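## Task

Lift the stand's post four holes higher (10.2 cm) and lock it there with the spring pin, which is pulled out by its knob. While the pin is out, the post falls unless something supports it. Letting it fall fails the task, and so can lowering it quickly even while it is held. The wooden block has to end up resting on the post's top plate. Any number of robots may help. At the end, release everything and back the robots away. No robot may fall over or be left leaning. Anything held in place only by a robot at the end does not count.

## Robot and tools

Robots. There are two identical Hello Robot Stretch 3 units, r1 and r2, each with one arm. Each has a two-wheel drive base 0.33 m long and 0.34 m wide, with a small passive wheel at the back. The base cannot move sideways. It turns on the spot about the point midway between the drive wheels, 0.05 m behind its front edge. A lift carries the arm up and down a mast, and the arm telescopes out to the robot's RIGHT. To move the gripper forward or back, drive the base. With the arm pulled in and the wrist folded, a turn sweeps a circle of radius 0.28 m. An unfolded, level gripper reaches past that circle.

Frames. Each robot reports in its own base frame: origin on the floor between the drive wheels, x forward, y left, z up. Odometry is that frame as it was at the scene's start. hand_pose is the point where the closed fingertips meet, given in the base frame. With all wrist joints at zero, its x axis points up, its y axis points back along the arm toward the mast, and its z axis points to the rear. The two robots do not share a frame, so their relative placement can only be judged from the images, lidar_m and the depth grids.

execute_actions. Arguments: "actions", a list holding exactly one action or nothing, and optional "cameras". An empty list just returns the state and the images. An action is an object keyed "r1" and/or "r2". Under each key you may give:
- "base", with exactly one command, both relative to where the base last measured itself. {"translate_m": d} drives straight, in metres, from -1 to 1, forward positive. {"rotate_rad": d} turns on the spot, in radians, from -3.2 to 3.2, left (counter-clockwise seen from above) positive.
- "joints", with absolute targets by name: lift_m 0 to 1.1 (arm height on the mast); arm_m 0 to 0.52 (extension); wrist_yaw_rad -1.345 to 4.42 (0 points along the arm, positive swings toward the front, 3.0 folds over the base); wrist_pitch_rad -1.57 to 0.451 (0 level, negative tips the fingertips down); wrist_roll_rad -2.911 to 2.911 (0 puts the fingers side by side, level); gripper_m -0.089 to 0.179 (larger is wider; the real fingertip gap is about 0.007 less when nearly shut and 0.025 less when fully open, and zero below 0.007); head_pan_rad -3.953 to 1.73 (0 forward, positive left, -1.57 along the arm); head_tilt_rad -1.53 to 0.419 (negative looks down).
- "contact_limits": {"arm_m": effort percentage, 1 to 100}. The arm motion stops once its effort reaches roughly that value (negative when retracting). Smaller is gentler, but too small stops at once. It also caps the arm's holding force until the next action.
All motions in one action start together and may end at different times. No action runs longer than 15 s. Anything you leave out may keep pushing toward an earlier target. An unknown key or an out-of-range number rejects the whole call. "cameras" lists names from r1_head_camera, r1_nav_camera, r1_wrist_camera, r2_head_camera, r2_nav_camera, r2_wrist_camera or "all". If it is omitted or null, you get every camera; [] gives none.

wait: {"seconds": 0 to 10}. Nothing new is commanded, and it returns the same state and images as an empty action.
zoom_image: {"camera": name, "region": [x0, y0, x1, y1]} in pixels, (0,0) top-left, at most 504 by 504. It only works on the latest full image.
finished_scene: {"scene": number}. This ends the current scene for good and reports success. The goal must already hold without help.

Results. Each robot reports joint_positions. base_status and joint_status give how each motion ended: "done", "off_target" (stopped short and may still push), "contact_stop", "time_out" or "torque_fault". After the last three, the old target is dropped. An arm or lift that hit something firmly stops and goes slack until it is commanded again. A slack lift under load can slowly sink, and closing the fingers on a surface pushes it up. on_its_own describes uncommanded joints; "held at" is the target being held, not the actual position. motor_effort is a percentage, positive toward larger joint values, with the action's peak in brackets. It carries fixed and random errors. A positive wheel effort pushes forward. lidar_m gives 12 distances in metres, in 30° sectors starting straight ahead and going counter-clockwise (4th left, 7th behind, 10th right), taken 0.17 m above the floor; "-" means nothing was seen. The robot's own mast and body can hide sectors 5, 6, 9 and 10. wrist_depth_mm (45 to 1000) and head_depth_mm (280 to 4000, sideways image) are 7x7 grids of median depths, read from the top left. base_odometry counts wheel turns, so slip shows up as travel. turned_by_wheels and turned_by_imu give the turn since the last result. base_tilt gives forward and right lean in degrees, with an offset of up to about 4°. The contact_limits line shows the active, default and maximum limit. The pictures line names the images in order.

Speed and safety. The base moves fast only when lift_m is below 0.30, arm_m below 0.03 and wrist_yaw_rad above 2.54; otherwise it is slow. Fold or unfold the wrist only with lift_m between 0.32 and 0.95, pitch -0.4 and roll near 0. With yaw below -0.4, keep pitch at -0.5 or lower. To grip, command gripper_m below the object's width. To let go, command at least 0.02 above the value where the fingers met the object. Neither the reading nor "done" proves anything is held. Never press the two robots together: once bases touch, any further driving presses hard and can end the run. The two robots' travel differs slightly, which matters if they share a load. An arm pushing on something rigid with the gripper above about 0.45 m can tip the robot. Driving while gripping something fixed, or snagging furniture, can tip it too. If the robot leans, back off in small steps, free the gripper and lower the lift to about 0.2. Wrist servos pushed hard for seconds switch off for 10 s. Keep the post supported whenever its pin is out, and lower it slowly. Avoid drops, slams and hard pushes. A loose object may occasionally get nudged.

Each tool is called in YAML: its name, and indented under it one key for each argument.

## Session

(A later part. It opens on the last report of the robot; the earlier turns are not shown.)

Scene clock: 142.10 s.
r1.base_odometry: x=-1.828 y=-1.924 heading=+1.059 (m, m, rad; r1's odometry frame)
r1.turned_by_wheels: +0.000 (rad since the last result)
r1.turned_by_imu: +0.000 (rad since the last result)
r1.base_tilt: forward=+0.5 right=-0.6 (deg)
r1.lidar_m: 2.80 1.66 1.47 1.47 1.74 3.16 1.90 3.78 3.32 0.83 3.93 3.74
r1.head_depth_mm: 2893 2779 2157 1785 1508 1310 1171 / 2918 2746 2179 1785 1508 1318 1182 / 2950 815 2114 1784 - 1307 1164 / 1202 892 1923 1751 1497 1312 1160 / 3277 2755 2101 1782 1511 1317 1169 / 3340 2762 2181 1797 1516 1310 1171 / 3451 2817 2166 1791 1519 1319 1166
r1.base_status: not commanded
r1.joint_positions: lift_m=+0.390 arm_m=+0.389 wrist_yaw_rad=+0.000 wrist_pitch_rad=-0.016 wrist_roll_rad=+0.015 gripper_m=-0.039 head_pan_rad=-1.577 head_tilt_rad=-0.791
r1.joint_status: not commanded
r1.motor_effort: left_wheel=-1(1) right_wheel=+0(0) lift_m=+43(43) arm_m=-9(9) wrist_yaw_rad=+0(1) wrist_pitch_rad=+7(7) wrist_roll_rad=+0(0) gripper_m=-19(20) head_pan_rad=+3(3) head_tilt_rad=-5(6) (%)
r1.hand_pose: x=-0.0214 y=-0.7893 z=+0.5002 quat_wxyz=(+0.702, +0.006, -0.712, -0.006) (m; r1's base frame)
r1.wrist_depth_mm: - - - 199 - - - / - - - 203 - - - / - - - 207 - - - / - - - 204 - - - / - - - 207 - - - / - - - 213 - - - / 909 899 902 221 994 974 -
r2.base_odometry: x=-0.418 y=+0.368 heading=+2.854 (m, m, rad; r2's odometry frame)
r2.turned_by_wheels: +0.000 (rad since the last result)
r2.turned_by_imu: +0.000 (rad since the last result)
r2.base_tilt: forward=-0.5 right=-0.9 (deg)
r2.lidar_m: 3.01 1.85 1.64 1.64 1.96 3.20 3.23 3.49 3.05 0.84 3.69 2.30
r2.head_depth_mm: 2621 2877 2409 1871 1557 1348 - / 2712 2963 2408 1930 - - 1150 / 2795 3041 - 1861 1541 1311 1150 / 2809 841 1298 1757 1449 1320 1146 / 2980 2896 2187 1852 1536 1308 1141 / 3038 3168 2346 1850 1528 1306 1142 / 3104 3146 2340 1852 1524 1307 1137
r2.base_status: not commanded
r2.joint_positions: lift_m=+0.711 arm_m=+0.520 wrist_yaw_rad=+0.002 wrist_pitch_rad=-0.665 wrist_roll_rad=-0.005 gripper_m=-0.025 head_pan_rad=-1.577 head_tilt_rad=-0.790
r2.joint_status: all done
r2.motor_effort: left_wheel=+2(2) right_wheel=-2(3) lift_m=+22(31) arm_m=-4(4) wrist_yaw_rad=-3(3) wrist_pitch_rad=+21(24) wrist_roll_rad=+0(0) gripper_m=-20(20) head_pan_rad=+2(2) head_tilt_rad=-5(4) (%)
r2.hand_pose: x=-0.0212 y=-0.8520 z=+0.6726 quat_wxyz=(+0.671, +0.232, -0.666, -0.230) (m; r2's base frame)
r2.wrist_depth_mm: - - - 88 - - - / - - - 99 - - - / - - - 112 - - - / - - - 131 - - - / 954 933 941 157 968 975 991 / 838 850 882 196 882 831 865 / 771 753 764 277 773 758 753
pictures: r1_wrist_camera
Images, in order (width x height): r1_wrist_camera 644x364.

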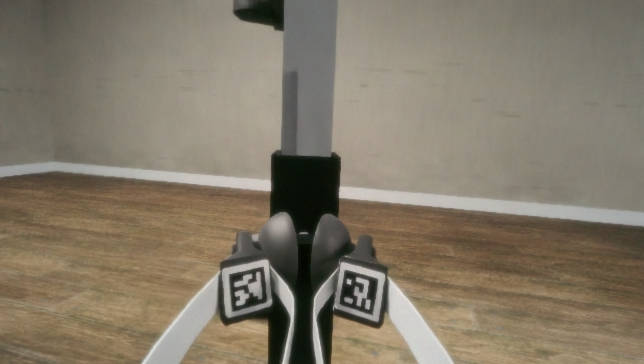

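execute_actions:
  actions: []
  cameras: ["r1_head_camera","r1_wrist_camera"]

zoom_image:
  camera: "r1_head_camera"
  region: [380,170,520,260]

zoom_image:
  camera: "r1_wrist_camera"
  region: [240,140,380,300]

Scene clock: 145.80 s.
r1.base_odometry: x=-1.828 y=-1.924 heading=+1.059 (m, m, rad; r1's odometry frame)
r1.turned_by_wheels: +0.000 (rad since the last result)
r1.turned_by_imu: +0.000 (rad since the last result)
r1.base_tilt: forward=+0.5 right=-0.7 (deg)
r1.lidar_m: 2.79 1.66 1.47 1.48 1.74 3.15 1.91 3.80 3.32 0.83 3.94 3.74
r1.head_depth_mm: 2858 2776 2141 1777 1509 1318 1154 / 2997 2765 2179 1776 1509 1314 1173 / 3005 812 2093 1782 - 1308 1161 / 1195 886 1930 1768 1493 1314 1163 / 3251 2782 2099 1787 1511 1314 1169 / 3280 2815 2155 1775 1511 1313 1169 / 3451 2775 2164 1788 1520 1313 1164
r1.base_status: not commanded
r1.joint_positions: lift_m=+0.390 arm_m=+0.389 wrist_yaw_rad=+0.000 wrist_pitch_rad=-0.016 wrist_roll_rad=+0.015 gripper_m=-0.039 head_pan_rad=-1.577 head_tilt_rad=-0.791
r1.joint_status: not commanded
r1.motor_effort: left_wheel=-1(1) right_wheel=+0(0) lift_m=+42(43) arm_m=-8(9) wrist_yaw_rad=+0(1) wrist_pitch_rad=+7(7) wrist_roll_rad=+0(0) gripper_m=-20(20) head_pan_rad=+3(3) head_tilt_rad=-5(6) (%)
r1.hand_pose: x=-0.0214 y=-0.7893 z=+0.5002 quat_wxyz=(+0.702, +0.006, -0.712, -0.006) (m; r1's base frame)
r1.wrist_depth_mm: - - - 200 - - - / - - - 203 - - - / - - - 207 - - - / - - - 205 - - - / - - - 205 - - - / - - - 213 - - - / 914 907 883 221 984 - -
r2.base_odometry: x=-0.418 y=+0.368 heading=+2.854 (m, m, rad; r2's odometry frame)
r2.turned_by_wheels: +0.000 (rad since the last result)
r2.turned_by_imu: +0.000 (rad since the last result)
r2.base_tilt: forward=-0.4 right=-0.8 (deg)
r2.lidar_m: 3.00 1.85 1.64 1.64 1.96 3.21 3.23 3.48 3.06 0.84 3.71 2.30
r2.head_depth_mm: 2624 2906 2380 1889 1555 1356 - / 2708 2903 2382 1935 - - 1147 / 2786 3080 - 1859 1541 1316 1146 / 2810 842 1303 1756 1452 1320 1145 / 2938 2872 2177 1846 1534 1311 1139 / 3074 3188 2339 1850 1530 1307 1138 / 3160 3110 2322 1854 1520 1304 1140
r2.base_status: not commanded
r2.joint_positions: lift_m=+0.711 arm_m=+0.520 wrist_yaw_rad=+0.002 wrist_pitch_rad=-0.665 wrist_roll_rad=-0.005 gripper_m=-0.025 head_pan_rad=-1.577 head_tilt_rad=-0.790
r2.joint_status: all done
r2.motor_effort: left_wheel=+2(2) right_wheel=-2(3) lift_m=+22(31) arm_m=-4(4) wrist_yaw_rad=-3(3) wrist_pitch_rad=+21(24) wrist_roll_rad=+0(0) gripper_m=-19(20) head_pan_rad=+2(2) head_tilt_rad=-5(4) (%)
r2.hand_pose: x=-0.0212 y=-0.8520 z=+0.6726 quat_wxyz=(+0.671, +0.232, -0.666, -0.230) (m; r2's base frame)
r2.wrist_depth_mm: - - - 88 - - - / - - - 98 - - - / - - - 112 - - - / - - - 131 - - - / 939 946 950 157 969 923 955 / 837 851 863 196 856 848 868 / 775 770 759 274 759 752 768
pictures: r1_head_camera (sideways: a quarter turn clockwise sets it upright), r1_wrist_camera
Images, in order (width x height): r1_head_camera 896x504, r1_wrist_camera 644x364.

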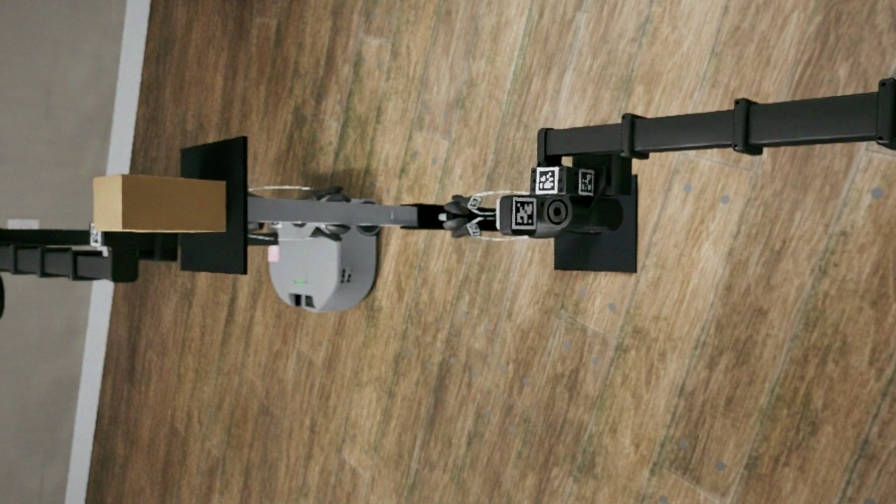

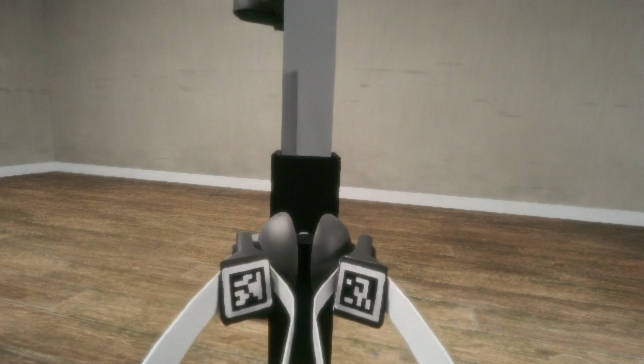

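Region (380, 170, 520, 260) of r1_head_camera's 896x504 image, scaled by 3.600, with more detail than that image has; it fills the top 324 rows of this view, and the rest is white.

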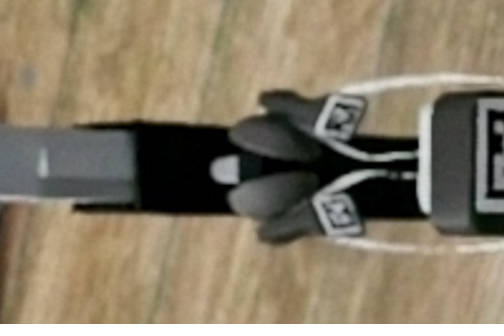

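Region (240, 140, 380, 300) of r1_wrist_camera's 644x364 image, scaled by 3.150; it fills the left 441 columns of this view, and the rest is white.

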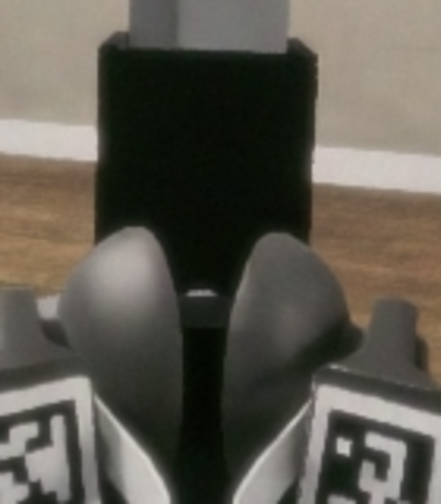

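execute_actions:
  actions:
    - {"r1":{"joints":{"gripper_m":0.045,"arm_m":0.409}},"r2":{"joints":{"lift_m":0.708}}}
  cameras: []

execute_actions:
  actions:
    - {"r1":{"joints":{"gripper_m":-0.045}}}
  cameras: ["r1_wrist_camera"]

execute_actions:
  actions:
    - {"r1":{"joints":{"arm_m":0.392}}}
  cameras: ["r1_wrist_camera","r1_head_camera"]

zoom_image:
  camera: "r1_head_camera"
  region: [380,170,520,260]

Scene clock: 152.17 s.
r1.base_odometry: x=-1.828 y=-1.924 heading=+1.059 (m, m, rad; r1's odometry frame)
r1.turned_by_wheels: +0.000 (rad since the last result)
r1.turned_by_imu: +0.001 (rad since the last result)
r1.base_tilt: forward=+0.4 right=-0.7 (deg)
r1.lidar_m: 2.80 1.65 1.48 1.48 1.73 3.18 1.90 3.78 3.31 0.83 3.93 3.74
r1.head_depth_mm: 2879 2736 2173 1775 1507 1317 1166 / 2949 2793 2176 1771 1515 1313 1178 / 2964 811 2103 1735 - 1314 1164 / 1204 891 1909 1728 1483 1322 1170 / 3198 2809 2117 1784 1514 1313 1166 / 3285 2765 2173 1798 1512 1323 1162 / 3444 2789 2184 1781 1520 1317 1161
r1.base_status: not commanded
r1.joint_positions: lift_m=+0.390 arm_m=+0.409 wrist_yaw_rad=+0.000 wrist_pitch_rad=-0.022 wrist_roll_rad=+0.015 gripper_m=+0.045 head_pan_rad=-1.577 head_tilt_rad=-0.791
r1.joint_status: all done
r1.motor_effort: left_wheel=-2(3) right_wheel=+2(4) lift_m=+42(42) arm_m=+6(20) wrist_yaw_rad=-1(1) wrist_pitch_rad=+10(10) wrist_roll_rad=+0(0) gripper_m=+1(78) head_pan_rad=+3(3) head_tilt_rad=-4(4) (%)
r1.hand_pose: x=-0.0214 y=-0.8092 z=+0.4986 quat_wxyz=(+0.702, +0.008, -0.712, -0.008) (m; r1's base frame)
r1.wrist_depth_mm: - - - 179 - - - / - - - 182 - - - / - - - 187 - - - / - - - 183 - - - / - - - 186 - - - / - - - 153 - - - / 898 903 909 198 934 - -
r2.base_odometry: x=-0.418 y=+0.368 heading=+2.854 (m, m, rad; r2's odometry frame)
r2.turned_by_wheels: +0.000 (rad since the last result)
r2.turned_by_imu: +0.000 (rad since the last result)
r2.base_tilt: forward=-0.5 right=-0.7 (deg)
r2.lidar_m: 3.01 1.85 1.64 1.65 1.96 3.21 3.23 3.48 3.07 0.84 3.68 2.30
r2.head_depth_mm: 2598 2902 2411 1884 1555 1349 - / 2706 2943 2376 1929 - - 1154 / 2800 3048 2458 1881 1545 1322 1143 / 2833 841 1286 1711 1453 1314 1149 / 2977 2886 2176 1859 1541 1305 1145 / 3085 3148 2347 1848 1525 1306 1142 / 3164 3185 2319 1867 1528 1309 1140
r2.base_status: not commanded
r2.joint_positions: lift_m=+0.708 arm_m=+0.520 wrist_yaw_rad=+0.002 wrist_pitch_rad=-0.661 wrist_roll_rad=-0.005 gripper_m=-0.025 head_pan_rad=-1.577 head_tilt_rad=-0.790
r2.joint_status: all done
r2.motor_effort: left_wheel=+1(1) right_wheel=-2(2) lift_m=+20(19) arm_m=-4(4) wrist_yaw_rad=-3(3) wrist_pitch_rad=+20(21) wrist_roll_rad=+0(0) gripper_m=-19(19) head_pan_rad=+3(1) head_tilt_rad=-3(5) (%)
r2.hand_pose: x=-0.0212 y=-0.8527 z=+0.6704 quat_wxyz=(+0.671, +0.231, -0.666, -0.229) (m; r2's base frame)
r2.wrist_depth_mm: - - - 87 - - - / - - - 98 - - - / - - - 112 - - - / - - - 131 - - - / 944 981 950 156 974 971 967 / 855 844 889 194 868 842 861 / 755 755 767 274 771 768 780
pictures: none
No camera images: the call's "cameras" was empty. Leave "cameras" out to get every camera's image.

Scene clock: 153.57 s.
r1.base_odometry: x=-1.828 y=-1.924 heading=+1.060 (m, m, rad; r1's odometry frame)
r1.turned_by_wheels: +0.000 (rad since the last result)
r1.turned_by_imu: +0.000 (rad since the last result)
r1.base_tilt: forward=+0.6 right=-0.7 (deg)
r1.lidar_m: 2.80 1.66 1.47 1.47 1.73 3.16 1.91 3.78 3.32 0.83 3.91 3.75
r1.head_depth_mm: 2888 2744 2157 1800 1504 1307 1161 / 2942 2795 2152 1790 1507 1322 1186 / 2995 812 2103 1734 - 1311 1164 / 1203 890 1897 1752 1486 1311 1163 / 3258 2782 2094 1786 1516 1307 1169 / 3312 2760 2195 1775 1504 1317 1166 / 3419 2784 2161 1775 1519 1306 1172
r1.base_status: not commanded
r1.joint_positions: lift_m=+0.390 arm_m=+0.409 wrist_yaw_rad=+0.000 wrist_pitch_rad=-0.019 wrist_roll_rad=+0.015 gripper_m=-0.044 head_pan_rad=-1.577 head_tilt_rad=-0.791
r1.joint_status: all done
r1.motor_effort: left_wheel=-1(2) right_wheel=+0(1) lift_m=+43(42) arm_m=-1(7) wrist_yaw_rad=+1(1) wrist_pitch_rad=+8(10) wrist_roll_rad=-1(0) gripper_m=-23(98) head_pan_rad=+3(3) head_tilt_rad=-4(5) (%)
r1.hand_pose: x=-0.0214 y=-0.8098 z=+0.4995 quat_wxyz=(+0.702, +0.007, -0.712, -0.007) (m; r1's base frame)
r1.wrist_depth_mm: - - - 178 - - - / - - - 182 - - - / - - - 186 - - - / - - - 182 - - - / - - - 186 - - - / - - - 150 - - - / 909 932 880 198 977 972 -
r2.base_odometry: x=-0.418 y=+0.368 heading=+2.854 (m, m, rad; r2's odometry frame)
r2.turned_by_wheels: +0.000 (rad since the last result)
r2.turned_by_imu: +0.000 (rad since the last result)
r2.base_tilt: forward=-0.5 right=-0.8 (deg)
r2.lidar_m: 3.02 1.85 1.64 1.64 1.96 3.22 3.23 3.50 3.07 0.84 3.68 2.30
r2.head_depth_mm: 2640 2905 2402 1892 1555 1358 - / 2683 2980 2391 1951 - - 1150 / 2774 3050 2460 1882 1549 1326 1152 / 2808 841 1284 1763 1456 1314 1149 / 2961 2901 2175 1865 1537 1311 1146 / 3059 3197 2338 1851 1531 1303 1139 / 3166 3162 2334 1835 1524 1296 1139
r2.base_status: not commanded
r2.joint_positions: lift_m=+0.708 arm_m=+0.520 wrist_yaw_rad=+0.002 wrist_pitch_rad=-0.661 wrist_roll_rad=-0.005 gripper_m=-0.025 head_pan_rad=-1.577 head_tilt_rad=-0.790
r2.joint_status: not commanded
r2.motor_effort: left_wheel=+2(2) right_wheel=-2(2) lift_m=+20(20) arm_m=-4(4) wrist_yaw_rad=-3(3) wrist_pitch_rad=+20(20) wrist_roll_rad=+0(0) gripper_m=-19(20) head_pan_rad=+1(3) head_tilt_rad=-4(3) (%)
r2.hand_pose: x=-0.0212 y=-0.8527 z=+0.6704 quat_wxyz=(+0.671, +0.231, -0.666, -0.229) (m; r2's base frame)
r2.wrist_depth_mm: - - - 87 - - - / - - - 98 - - - / - - - 112 - - - / - - - 131 - - - / 959 959 967 156 948 921 959 / 851 836 864 194 849 845 868 / 765 766 773 276 775 768 760
pictures: r1_wrist_camera
Images, in order (width x height): r1_wrist_camera 644x364.

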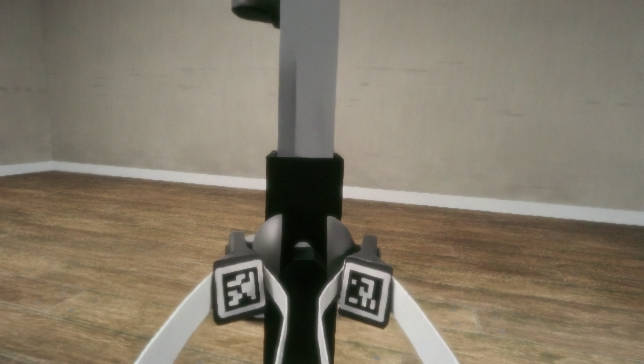

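Scene clock: 154.53 s.
r1.base_odometry: x=-1.828 y=-1.924 heading=+1.060 (m, m, rad; r1's odometry frame)
r1.turned_by_wheels: +0.000 (rad since the last result)
r1.turned_by_imu: +0.000 (rad since the last result)
r1.base_tilt: forward=+0.3 right=-0.5 (deg)
r1.lidar_m: 2.80 1.65 1.47 1.47 1.75 3.16 1.90 3.79 3.32 0.83 3.93 3.73
r1.head_depth_mm: 2841 2800 2152 1781 1510 1311 1166 / 2962 2787 2181 1773 1515 1314 1181 / 3003 811 2099 1755 - 1322 1160 / 1206 894 1909 1758 1503 1313 1163 / 3277 2770 2104 1773 1509 1317 1167 / 3317 2768 2154 1802 1510 1317 1160 / 3390 2823 2183 1768 1512 1321 1163
r1.base_status: not commanded
r1.joint_positions: lift_m=+0.390 arm_m=+0.393 wrist_yaw_rad=+0.000 wrist_pitch_rad=-0.014 wrist_roll_rad=+0.015 gripper_m=-0.040 head_pan_rad=-1.577 head_tilt_rad=-0.791
r1.joint_status: all done
r1.on_its_own: gripper_m is held at -0.039, not at your -0.045, by its stall guard, which is still easing
r1.motor_effort: left_wheel=+0(1) right_wheel=-1(1) lift_m=+42(43) arm_m=-12(19) wrist_yaw_rad=+0(1) wrist_pitch_rad=+6(8) wrist_roll_rad=+0(0) gripper_m=-3(23) head_pan_rad=+3(3) head_tilt_rad=-5(5) (%)
r1.hand_pose: x=-0.0213 y=-0.7936 z=+0.5008 quat_wxyz=(+0.702, +0.005, -0.712, -0.005) (m; r1's base frame)
r1.wrist_depth_mm: - - - 196 - - - / - - - 198 - - - / - - - 205 - - - / - - - 199 - - - / - - - 203 - - - / - - - 165 - - - / 939 902 894 543 961 - -
r2.base_odometry: x=-0.418 y=+0.368 heading=+2.854 (m, m, rad; r2's odometry frame)
r2.turned_by_wheels: +0.000 (rad since the last result)
r2.turned_by_imu: +0.000 (rad since the last result)
r2.base_tilt: forward=-0.5 right=-0.8 (deg)
r2.lidar_m: 3.02 1.85 1.64 1.64 1.96 3.21 3.23 3.47 3.06 0.84 3.69 2.30
r2.head_depth_mm: 2633 2920 2382 1887 1561 1352 - / 2731 2972 2388 1936 - - 1150 / 2799 3065 2470 1865 1551 1314 1148 / 2819 839 1294 1768 1460 1319 1144 / 2947 2883 2189 1853 1534 1313 1139 / 3078 3144 2323 1842 1543 1306 1144 / 3166 3148 2318 1846 1540 1300 1133
r2.base_status: not commanded
r2.joint_positions: lift_m=+0.708 arm_m=+0.520 wrist_yaw_rad=+0.002 wrist_pitch_rad=-0.664 wrist_roll_rad=-0.005 gripper_m=-0.025 head_pan_rad=-1.577 head_tilt_rad=-0.790
r2.joint_status: not commanded
r2.motor_effort: left_wheel=+1(1) right_wheel=-1(2) lift_m=+22(22) arm_m=-4(4) wrist_yaw_rad=-3(3) wrist_pitch_rad=+21(22) wrist_roll_rad=+0(0) gripper_m=-19(19) head_pan_rad=+2(1) head_tilt_rad=-5(5) (%)
r2.hand_pose: x=-0.0212 y=-0.8522 z=+0.6698 quat_wxyz=(+0.671, +0.232, -0.666, -0.230) (m; r2's base frame)
r2.wrist_depth_mm: - - - 88 - - - / - - - 98 - - - / - - - 112 - - - / - - - 131 - - - / 939 951 971 157 960 939 951 / 827 829 872 196 865 878 860 / 755 755 763 275 758 759 781
pictures: r1_head_camera (sideways: a quarter turn clockwise sets it upright), r1_wrist_camera
Images, in order (width x height): r1_head_camera 896x504, r1_wrist_camera 644x364.

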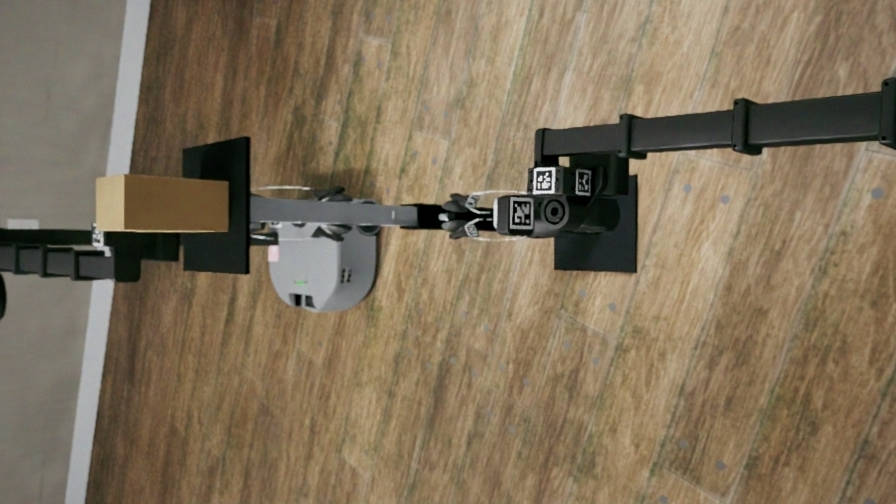

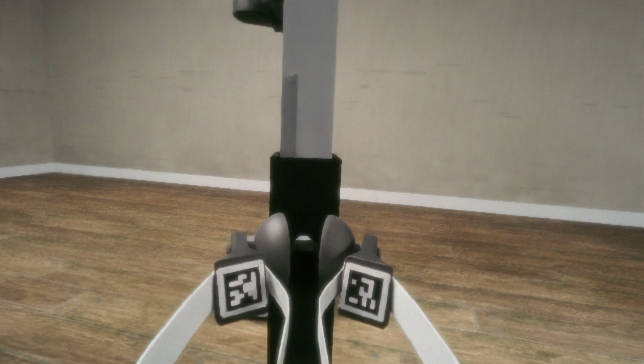

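Region (380, 170, 520, 260) of r1_head_camera's 896x504 image, scaled by 3.600, with more detail than that image has; it fills the top 324 rows of this view, and the rest is white.

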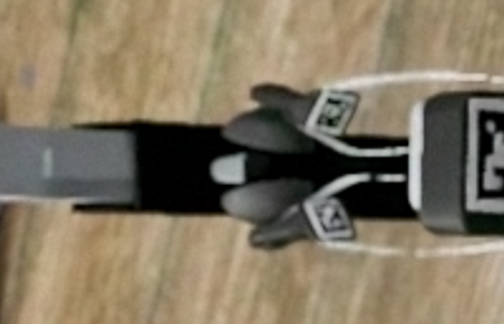

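execute_actions:
  actions:
    - {"r2":{"joints":{"lift_m":0.725}}}
  cameras: ["r1_wrist_camera","r1_head_camera"]

Scene clock: 157.40 s.
r1.base_odometry: x=-1.828 y=-1.924 heading=+1.060 (m, m, rad; r1's odometry frame)
r1.turned_by_wheels: +0.000 (rad since the last result)
r1.turned_by_imu: +0.000 (rad since the last result)
r1.base_tilt: forward=+0.3 right=-0.7 (deg)
r1.lidar_m: 2.80 1.65 1.47 1.48 1.74 3.16 1.91 3.79 3.32 0.83 3.92 3.74
r1.head_depth_mm: 2901 2782 2175 1796 1518 1305 1162 / 2944 2783 2160 1780 1516 1309 1178 / 3022 813 2084 1758 - 1317 1163 / 1053 885 1952 1765 1507 1316 1163 / 3306 2785 2103 1779 1507 1319 1165 / 3291 2753 2170 1767 1501 1311 1162 / 3448 2791 2162 1774 1519 1316 1172
r1.base_status: not commanded
r1.joint_positions: lift_m=+0.390 arm_m=+0.393 wrist_yaw_rad=+0.000 wrist_pitch_rad=-0.014 wrist_roll_rad=+0.015 gripper_m=-0.036 head_pan_rad=-1.577 head_tilt_rad=-0.791
r1.joint_status: not commanded
r1.on_its_own: gripper_m is held at -0.036, not at your -0.045, by its stall guard, which is not easing now
r1.motor_effort: left_wheel=-1(1) right_wheel=+0(1) lift_m=+43(43) arm_m=-9(11) wrist_yaw_rad=+1(1) wrist_pitch_rad=+6(6) wrist_roll_rad=+0(0) gripper_m=-20(20) head_pan_rad=+3(3) head_tilt_rad=-5(5) (%)
r1.hand_pose: x=-0.0213 y=-0.7934 z=+0.5008 quat_wxyz=(+0.702, +0.005, -0.712, -0.005) (m; r1's base frame)
r1.wrist_depth_mm: - - - 196 - - - / - - - 200 - - - / - - - 205 - - - / - - - 200 - - - / - - - 203 - - - / - - - 208 - - - / 919 943 896 216 - 981 980
r2.base_odometry: x=-0.418 y=+0.368 heading=+2.854 (m, m, rad; r2's odometry frame)
r2.turned_by_wheels: +0.000 (rad since the last result)
r2.turned_by_imu: +0.000 (rad since the last result)
r2.base_tilt: forward=-0.5 right=-0.7 (deg)
r2.lidar_m: 3.02 1.85 1.64 1.64 1.95 3.21 3.23 3.50 3.06 0.84 3.70 2.29
r2.head_depth_mm: 2633 2897 2391 1884 1556 1341 - / 2736 2942 2393 1945 - - 1138 / 2817 3098 - 1876 1544 1320 1147 / 2818 840 1297 1770 1457 1314 1147 / 3010 2851 2167 1852 1534 1311 1141 / 3046 3173 2326 1844 1539 1309 1144 / 3188 3124 2341 1843 1530 1310 1136
r2.base_status: not commanded
r2.joint_positions: lift_m=+0.724 arm_m=+0.520 wrist_yaw_rad=+0.002 wrist_pitch_rad=-0.696 wrist_roll_rad=-0.005 gripper_m=-0.025 head_pan_rad=-1.577 head_tilt_rad=-0.791
r2.joint_status: all done
r2.on_its_own: wrist_pitch_rad is at rest, and its effort (+33) is outside its rest range (-20 to +32)
r2.motor_effort: left_wheel=+2(3) right_wheel=-2(4) lift_m=+34(36) arm_m=-4(4) wrist_yaw_rad=-3(3) wrist_pitch_rad=+33(34) wrist_roll_rad=+0(0) gripper_m=-19(19) head_pan_rad=+2(2) head_tilt_rad=-5(3) (%)
r2.hand_pose: x=-0.0212 y=-0.8465 z=+0.6801 quat_wxyz=(+0.667, +0.243, -0.662, -0.240) (m; r2's base frame)
r2.wrist_depth_mm: - - - 90 - - - / - - - 102 - - - / - - - 116 - - - / - - - 137 - - - / 956 957 945 167 933 978 966 / 834 831 855 224 847 847 848 / 761 757 778 325 766 771 786
pictures: r1_head_camera (sideways: a quarter turn clockwise sets it upright), r1_wrist_camera
Images, in order (width x height): r1_head_camera 896x504, r1_wrist_camera 644x364.

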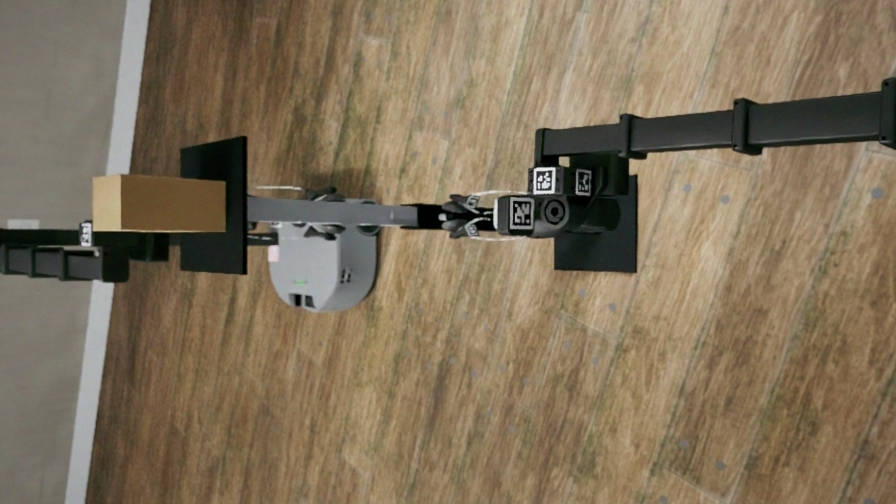

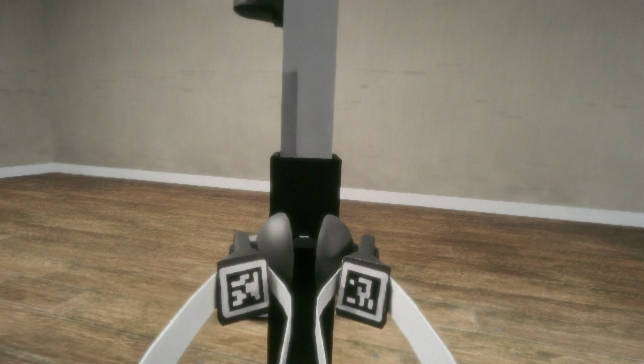

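execute_actions:
  actions:
    - {"r1":{"joints":{"gripper_m":0.045,"arm_m":0.411}},"r2":{"joints":{"lift_m":0.717}}}
  cameras: ["r1_head_camera","r2_wrist_camera"]

Scene clock: 160.93 s.
r1.base_odometry: x=-1.828 y=-1.924 heading=+1.059 (m, m, rad; r1's odometry frame)
r1.turned_by_wheels: +0.000 (rad since the last result)
r1.turned_by_imu: +0.000 (rad since the last result)
r1.base_tilt: forward=+0.3 right=-0.6 (deg)
r1.lidar_m: 2.81 1.65 1.47 1.48 1.74 3.16 1.90 3.80 3.32 0.83 3.91 3.75
r1.head_depth_mm: 2903 2757 2161 1774 1504 1315 1162 / 2969 2772 2151 1789 1512 1320 1181 / 2983 814 2126 1742 - 1321 1164 / 1223 890 1942 1759 1493 1318 1161 / 3197 2783 2104 1787 1504 1319 1160 / 3348 2787 2183 1776 1506 1316 1160 / 3388 2760 2153 1792 1501 1309 1169
r1.base_status: not commanded
r1.joint_positions: lift_m=+0.390 arm_m=+0.410 wrist_yaw_rad=-0.010 wrist_pitch_rad=-0.022 wrist_roll_rad=+0.015 gripper_m=+0.045 head_pan_rad=-1.577 head_tilt_rad=-0.791
r1.joint_status: all done
r1.motor_effort: left_wheel=-6(6) right_wheel=+10(9) lift_m=+43(42) arm_m=+11(21) wrist_yaw_rad=+6(6) wrist_pitch_rad=+10(10) wrist_roll_rad=+0(0) gripper_m=+3(80) head_pan_rad=+3(3) head_tilt_rad=-4(5) (%)
r1.hand_pose: x=-0.0239 y=-0.8109 z=+0.4987 quat_wxyz=(+0.702, +0.005, -0.712, -0.012) (m; r1's base frame)
r1.wrist_depth_mm: - - - 177 - - - / - - - 181 - - - / - - - 186 - - - / - - - 180 - - - / - - - 184 - - - / - - - 190 - - - / 922 908 896 197 924 981 -
r2.base_odometry: x=-0.418 y=+0.368 heading=+2.854 (m, m, rad; r2's odometry frame)
r2.turned_by_wheels: +0.000 (rad since the last result)
r2.turned_by_imu: +0.000 (rad since the last result)
r2.base_tilt: forward=-0.5 right=-0.8 (deg)
r2.lidar_m: 3.02 1.86 1.64 1.64 1.96 3.22 3.23 3.47 3.05 0.84 3.70 2.30
r2.head_depth_mm: 2621 2899 2418 1882 1554 1356 - / 2721 2963 2374 1935 - - 1151 / 2772 3060 - 1869 1542 1323 1147 / 2799 842 1285 1714 1459 1313 1142 / 2993 2886 2204 1858 1536 1308 1144 / 3065 3203 2336 1857 1536 1304 1139 / 3204 3141 2305 1847 1527 1307 1144
r2.base_status: not commanded
r2.joint_positions: lift_m=+0.717 arm_m=+0.520 wrist_yaw_rad=+0.002 wrist_pitch_rad=-0.685 wrist_roll_rad=-0.005 gripper_m=-0.025 head_pan_rad=-1.577 head_tilt_rad=-0.791
r2.joint_status: all done
r2.motor_effort: left_wheel=+1(1) right_wheel=-3(2) lift_m=+21(30) arm_m=-3(4) wrist_yaw_rad=-3(3) wrist_pitch_rad=+29(33) wrist_roll_rad=+0(0) gripper_m=-19(19) head_pan_rad=+3(3) head_tilt_rad=-5(5) (%)
r2.hand_pose: x=-0.0212 y=-0.8484 z=+0.6750 quat_wxyz=(+0.668, +0.239, -0.664, -0.237) (m; r2's base frame)
r2.wrist_depth_mm: - - - 89 - - - / - - - 101 - - - / - - - 116 - - - / - - - 135 - - - / 931 960 997 163 971 932 963 / 840 837 851 206 852 848 861 / 759 762 769 309 774 771 782
pictures: r1_head_camera (sideways: a quarter turn clockwise sets it upright), r2_wrist_camera
Images, in order (width x height): r1_head_camera 896x504, r2_wrist_camera 644x364.

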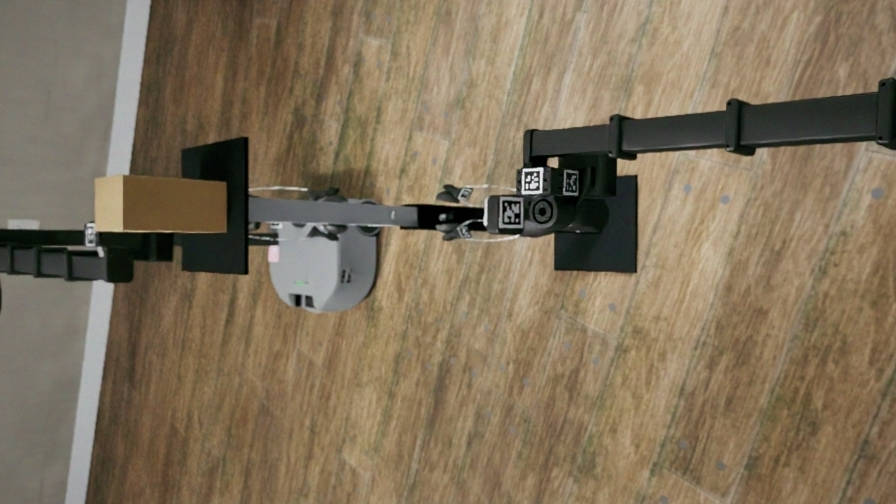

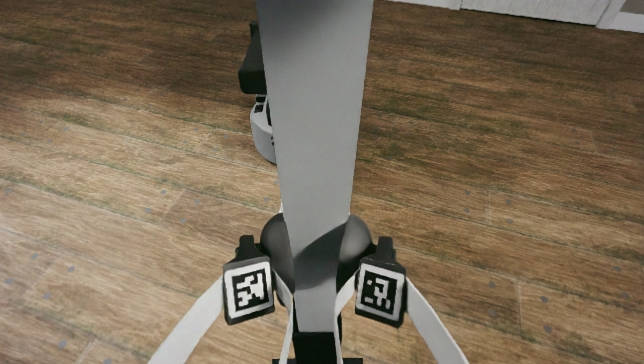

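execute_actions:
  actions:
    - {"r1":{"joints":{"gripper_m":-0.04,"arm_m":0.407}}}
  cameras: ["r1_wrist_camera"]

execute_actions:
  actions:
    - {"r1":{"joints":{"arm_m":0.386}}}
  cameras: ["r1_wrist_camera","r1_head_camera"]

execute_actions:
  actions:
    - {"r2":{"joints":{"lift_m":0.728}}}
  cameras: ["r1_wrist_camera","r1_head_camera"]

Scene clock: 165.63 s.
r1.base_odometry: x=-1.828 y=-1.924 heading=+1.060 (m, m, rad; r1's odometry frame)
r1.turned_by_wheels: +0.000 (rad since the last result)
r1.turned_by_imu: +0.001 (rad since the last result)
r1.base_tilt: forward=+0.6 right=-0.5 (deg)
r1.lidar_m: 2.80 1.66 1.47 1.48 1.74 3.13 1.90 3.78 3.33 0.83 3.92 3.75
r1.head_depth_mm: 2860 2721 2160 1768 1506 1307 1160 / 2925 2788 2175 1780 1511 1316 1174 / 2986 810 2092 1751 - 1317 1158 / 1235 887 1954 1753 1491 1317 1159 / 3263 2742 2108 1774 1513 1314 1160 / 3312 2829 2172 1772 1519 1318 1169 / 3409 2831 2162 1773 1507 1316 1160
r1.base_status: not commanded
r1.joint_positions: lift_m=+0.390 arm_m=+0.407 wrist_yaw_rad=+0.000 wrist_pitch_rad=-0.019 wrist_roll_rad=+0.015 gripper_m=-0.039 head_pan_rad=-1.577 head_tilt_rad=-0.791
r1.joint_status: all done
r1.motor_effort: left_wheel=-1(6) right_wheel=+0(9) lift_m=+43(42) arm_m=-7(11) wrist_yaw_rad=+1(6) wrist_pitch_rad=+8(10) wrist_roll_rad=+0(1) gripper_m=-22(96) head_pan_rad=+3(3) head_tilt_rad=-5(4) (%)
r1.hand_pose: x=-0.0214 y=-0.8082 z=+0.4996 quat_wxyz=(+0.702, +0.007, -0.712, -0.007) (m; r1's base frame)
r1.wrist_depth_mm: - - - 178 - - - / - - - 183 - - - / - - - 187 - - - / - - - 184 - - - / - - - 187 - - - / - - - 152 - - - / 894 920 868 198 980 988 -
r2.base_odometry: x=-0.418 y=+0.368 heading=+2.854 (m, m, rad; r2's odometry frame)
r2.turned_by_wheels: +0.000 (rad since the last result)
r2.turned_by_imu: +0.000 (rad since the last result)
r2.base_tilt: forward=-0.5 right=-0.8 (deg)
r2.lidar_m: 3.03 1.84 1.64 1.64 1.95 3.22 3.23 3.47 3.06 0.84 3.67 2.30
r2.head_depth_mm: 2636 2920 2379 1889 1564 1353 - / 2718 2943 2396 1949 - - 1149 / 2772 3043 - 1875 1549 1313 1140 / 2802 842 1281 1762 1454 1310 1145 / 2962 2893 2185 1861 1534 1316 1145 / 3086 3202 2338 1855 1533 1308 1138 / 3151 3127 2327 1838 1522 1306 1139
r2.base_status: not commanded
r2.joint_positions: lift_m=+0.717 arm_m=+0.520 wrist_yaw_rad=+0.002 wrist_pitch_rad=-0.685 wrist_roll_rad=-0.005 gripper_m=-0.025 head_pan_rad=-1.577 head_tilt_rad=-0.791
r2.joint_status: not commanded
r2.motor_effort: left_wheel=+1(1) right_wheel=-1(1) lift_m=+21(21) arm_m=-3(3) wrist_yaw_rad=-3(3) wrist_pitch_rad=+29(29) wrist_roll_rad=+0(0) gripper_m=-19(18) head_pan_rad=+2(2) head_tilt_rad=-5(4) (%)
r2.hand_pose: x=-0.0212 y=-0.8484 z=+0.6750 quat_wxyz=(+0.668, +0.239, -0.664, -0.237) (m; r2's base frame)
r2.wrist_depth_mm: - - - 89 - - - / - - - 101 - - - / - - - 116 - - - / - - - 136 - - - / 962 948 936 164 946 973 970 / 836 863 859 208 843 859 876 / 764 783 773 309 772 763 788
pictures: r1_wrist_camera
Images, in order (width x height): r1_wrist_camera 644x364.

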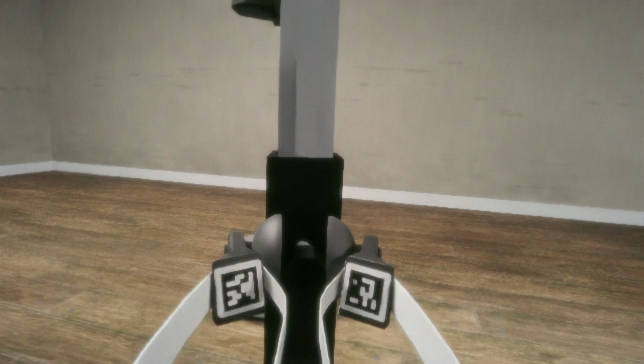

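Scene clock: 166.70 s.
r1.base_odometry: x=-1.828 y=-1.924 heading=+1.060 (m, m, rad; r1's odometry frame)
r1.turned_by_wheels: +0.000 (rad since the last result)
r1.turned_by_imu: +0.000 (rad since the last result)
r1.base_tilt: forward=+0.4 right=-0.5 (deg)
r1.lidar_m: 2.80 1.65 1.47 1.48 1.74 3.15 1.90 3.78 3.32 0.83 3.92 3.74
r1.head_depth_mm: 2895 2788 2153 1772 1507 1308 1166 / 2941 2762 2168 1783 1517 1309 1174 / 2970 810 2108 1779 - 1306 1160 / 1226 893 1935 1755 1498 1310 1170 / 3232 2768 2101 1778 1502 1311 1160 / 3333 2763 2160 1797 1511 1306 1161 / 3433 2752 2194 1786 1528 1310 1167
r1.base_status: not commanded
r1.joint_positions: lift_m=+0.390 arm_m=+0.387 wrist_yaw_rad=+0.000 wrist_pitch_rad=-0.014 wrist_roll_rad=+0.015 gripper_m=-0.036 head_pan_rad=-1.577 head_tilt_rad=-0.791
r1.joint_status: all done
r1.motor_effort: left_wheel=+0(1) right_wheel=-1(2) lift_m=+42(42) arm_m=-10(15) wrist_yaw_rad=-1(1) wrist_pitch_rad=+6(8) wrist_roll_rad=+0(0) gripper_m=-18(21) head_pan_rad=+3(2) head_tilt_rad=-4(4) (%)
r1.hand_pose: x=-0.0214 y=-0.7874 z=+0.5007 quat_wxyz=(+0.702, +0.005, -0.712, -0.005) (m; r1's base frame)
r1.wrist_depth_mm: - - - 201 - - - / - - - - - - - / - - - 211 - - - / - - - 204 - - - / - - - 208 - - - / - - - 214 - - - / 904 948 899 222 974 - 995
r2.base_odometry: x=-0.418 y=+0.368 heading=+2.854 (m, m, rad; r2's odometry frame)
r2.turned_by_wheels: +0.000 (rad since the last result)
r2.turned_by_imu: +0.000 (rad since the last result)
r2.base_tilt: forward=-0.5 right=-0.8 (deg)
r2.lidar_m: 3.02 1.85 1.64 1.65 1.96 3.21 3.23 3.48 3.05 0.84 3.72 2.30
r2.head_depth_mm: 2597 2904 2369 1893 1557 1351 - / 2729 2936 2369 1926 - - 1144 / 2778 3027 - 1871 1532 1313 1148 / 2857 842 1307 1757 1455 1314 1141 / 2971 2928 2172 1860 1527 1313 1147 / 3061 3179 2348 1863 1531 1304 1143 / 3189 3159 2337 1840 1534 1302 1135
r2.base_status: not commanded
r2.joint_positions: lift_m=+0.717 arm_m=+0.520 wrist_yaw_rad=+0.002 wrist_pitch_rad=-0.686 wrist_roll_rad=-0.005 gripper_m=-0.025 head_pan_rad=-1.577 head_tilt_rad=-0.791
r2.joint_status: not commanded
r2.motor_effort: left_wheel=+1(1) right_wheel=-2(2) lift_m=+21(21) arm_m=-3(3) wrist_yaw_rad=-3(3) wrist_pitch_rad=+29(29) wrist_roll_rad=+0(0) gripper_m=-19(19) head_pan_rad=+3(2) head_tilt_rad=-5(5) (%)
r2.hand_pose: x=-0.0212 y=-0.8483 z=+0.6748 quat_wxyz=(+0.668, +0.239, -0.664, -0.237) (m; r2's base frame)
r2.wrist_depth_mm: - - - 89 - - - / - - - 101 - - - / - - - 115 - - - / - - - 136 - - - / 944 957 958 164 946 967 939 / 828 843 854 206 856 839 852 / 772 769 762 310 756 787 760
pictures: r1_head_camera (sideways: a quarter turn clockwise sets it upright), r1_wrist_camera
Images, in order (width x height): r1_head_camera 896x504, r1_wrist_camera 644x364.

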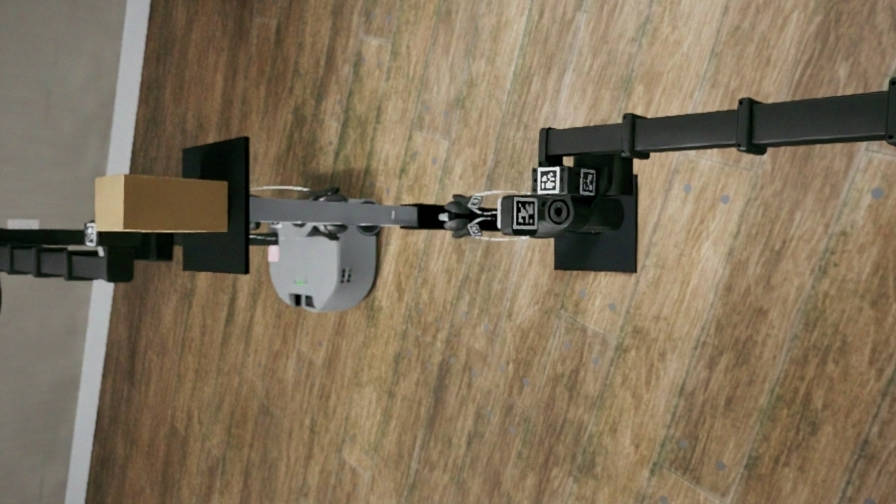

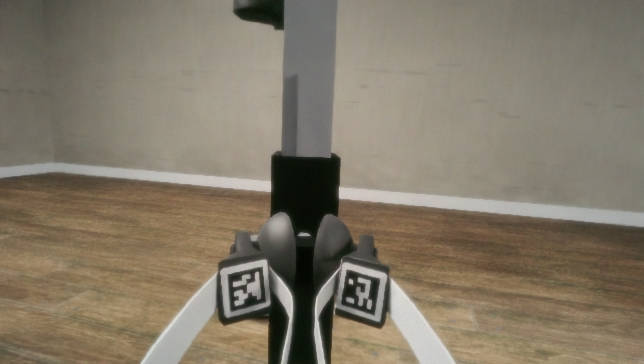

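Scene clock: 168.00 s.
r1.base_odometry: x=-1.828 y=-1.924 heading=+1.059 (m, m, rad; r1's odometry frame)
r1.turned_by_wheels: +0.000 (rad since the last result)
r1.turned_by_imu: +0.000 (rad since the last result)
r1.base_tilt: forward=+0.4 right=-0.5 (deg)
r1.lidar_m: 2.80 1.65 1.47 1.48 1.74 3.17 1.90 3.79 3.32 0.83 3.92 3.76
r1.head_depth_mm: 2838 2772 2155 1770 1505 1313 1169 / 2916 2785 2171 1783 1510 1319 1175 / 2999 814 2103 1782 - 1309 1158 / 1053 889 1938 1802 1508 1308 1162 / 3230 2779 2112 1795 1522 1311 1166 / 3332 2717 2178 1783 1520 1322 1160 / 3440 2814 2185 1790 1506 1308 1169
r1.base_status: not commanded
r1.joint_positions: lift_m=+0.390 arm_m=+0.386 wrist_yaw_rad=+0.000 wrist_pitch_rad=-0.014 wrist_roll_rad=+0.015 gripper_m=-0.036 head_pan_rad=-1.577 head_tilt_rad=-0.791
r1.joint_status: not commanded
r1.motor_effort: left_wheel=-1(1) right_wheel=+0(0) lift_m=+43(43) arm_m=-6(10) wrist_yaw_rad=+0(1) wrist_pitch_rad=+6(6) wrist_roll_rad=+0(0) gripper_m=-18(18) head_pan_rad=+3(3) head_tilt_rad=-4(4) (%)
r1.hand_pose: x=-0.0214 y=-0.7872 z=+0.5007 quat_wxyz=(+0.702, +0.005, -0.712, -0.005) (m; r1's base frame)
r1.wrist_depth_mm: - - - 201 - - - / - - - - - - - / - - - 210 - - - / - - - 203 - - - / - - - 209 - - - / - - - - - - - / 908 903 893 223 993 973 -
r2.base_odometry: x=-0.418 y=+0.368 heading=+2.854 (m, m, rad; r2's odometry frame)
r2.turned_by_wheels: +0.000 (rad since the last result)
r2.turned_by_imu: +0.000 (rad since the last result)
r2.base_tilt: forward=-0.5 right=-0.8 (deg)
r2.lidar_m: 3.03 1.85 1.64 1.64 1.96 3.22 3.22 3.48 3.05 0.84 3.69 2.30
r2.head_depth_mm: 2632 2888 2419 1876 1549 1352 - / 2717 2920 2388 1943 - - 1145 / 2781 3067 - 1864 1550 1319 1152 / 2845 840 1299 1764 1467 1314 1144 / 2972 2886 2180 1856 1536 1312 1141 / 3075 3187 2352 1844 1536 1307 1139 / 3172 3123 2325 1840 1537 1299 1138
r2.base_status: not commanded
r2.joint_positions: lift_m=+0.727 arm_m=+0.520 wrist_yaw_rad=+0.002 wrist_pitch_rad=-0.703 wrist_roll_rad=-0.005 gripper_m=-0.025 head_pan_rad=-1.577 head_tilt_rad=-0.791
r2.joint_status: all done
r2.on_its_own: wrist_pitch_rad is at rest, and its effort (+36) is outside its rest range (-20 to +32)
r2.motor_effort: left_wheel=+1(1) right_wheel=-1(3) lift_m=+34(32) arm_m=-3(3) wrist_yaw_rad=-3(3) wrist_pitch_rad=+36(37) wrist_roll_rad=+0(0) gripper_m=-19(19) head_pan_rad=+2(3) head_tilt_rad=-3(4) (%)
r2.hand_pose: x=-0.0212 y=-0.8451 z=+0.6818 quat_wxyz=(+0.666, +0.245, -0.661, -0.243) (m; r2's base frame)
r2.wrist_depth_mm: - - - 91 - - - / - - - 103 - - - / - - - 118 - - - / - - - 139 - - - / 931 953 971 170 951 958 953 / 839 851 866 230 839 855 861 / 769 766 759 536 787 774 777
pictures: r1_head_camera (sideways: a quarter turn clockwise sets it upright), r1_wrist_camera
Images, in order (width x height): r1_head_camera 896x504, r1_wrist_camera 644x364.

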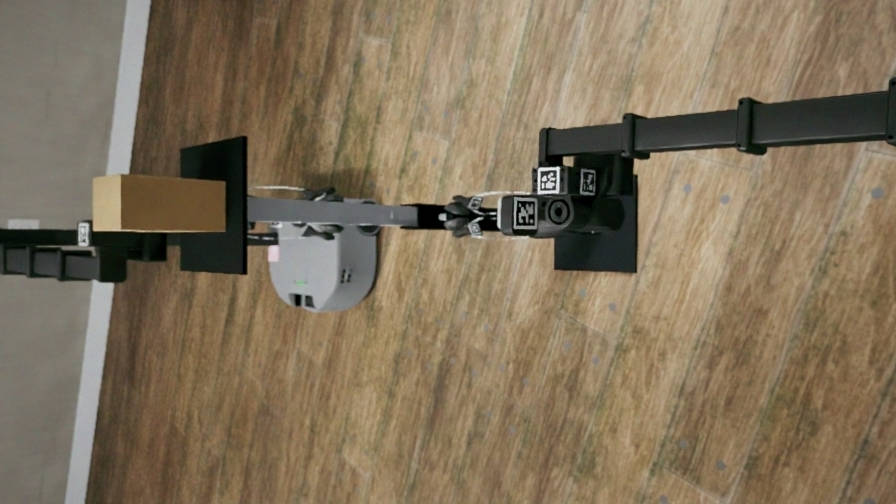

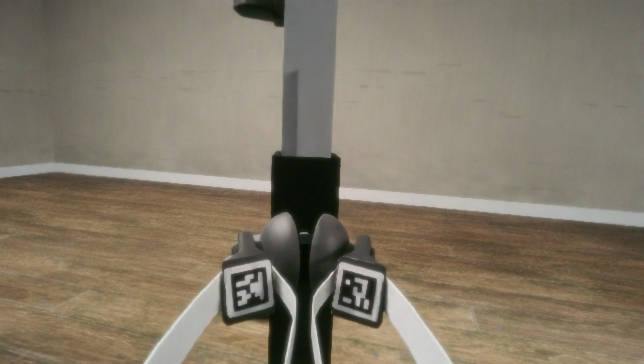

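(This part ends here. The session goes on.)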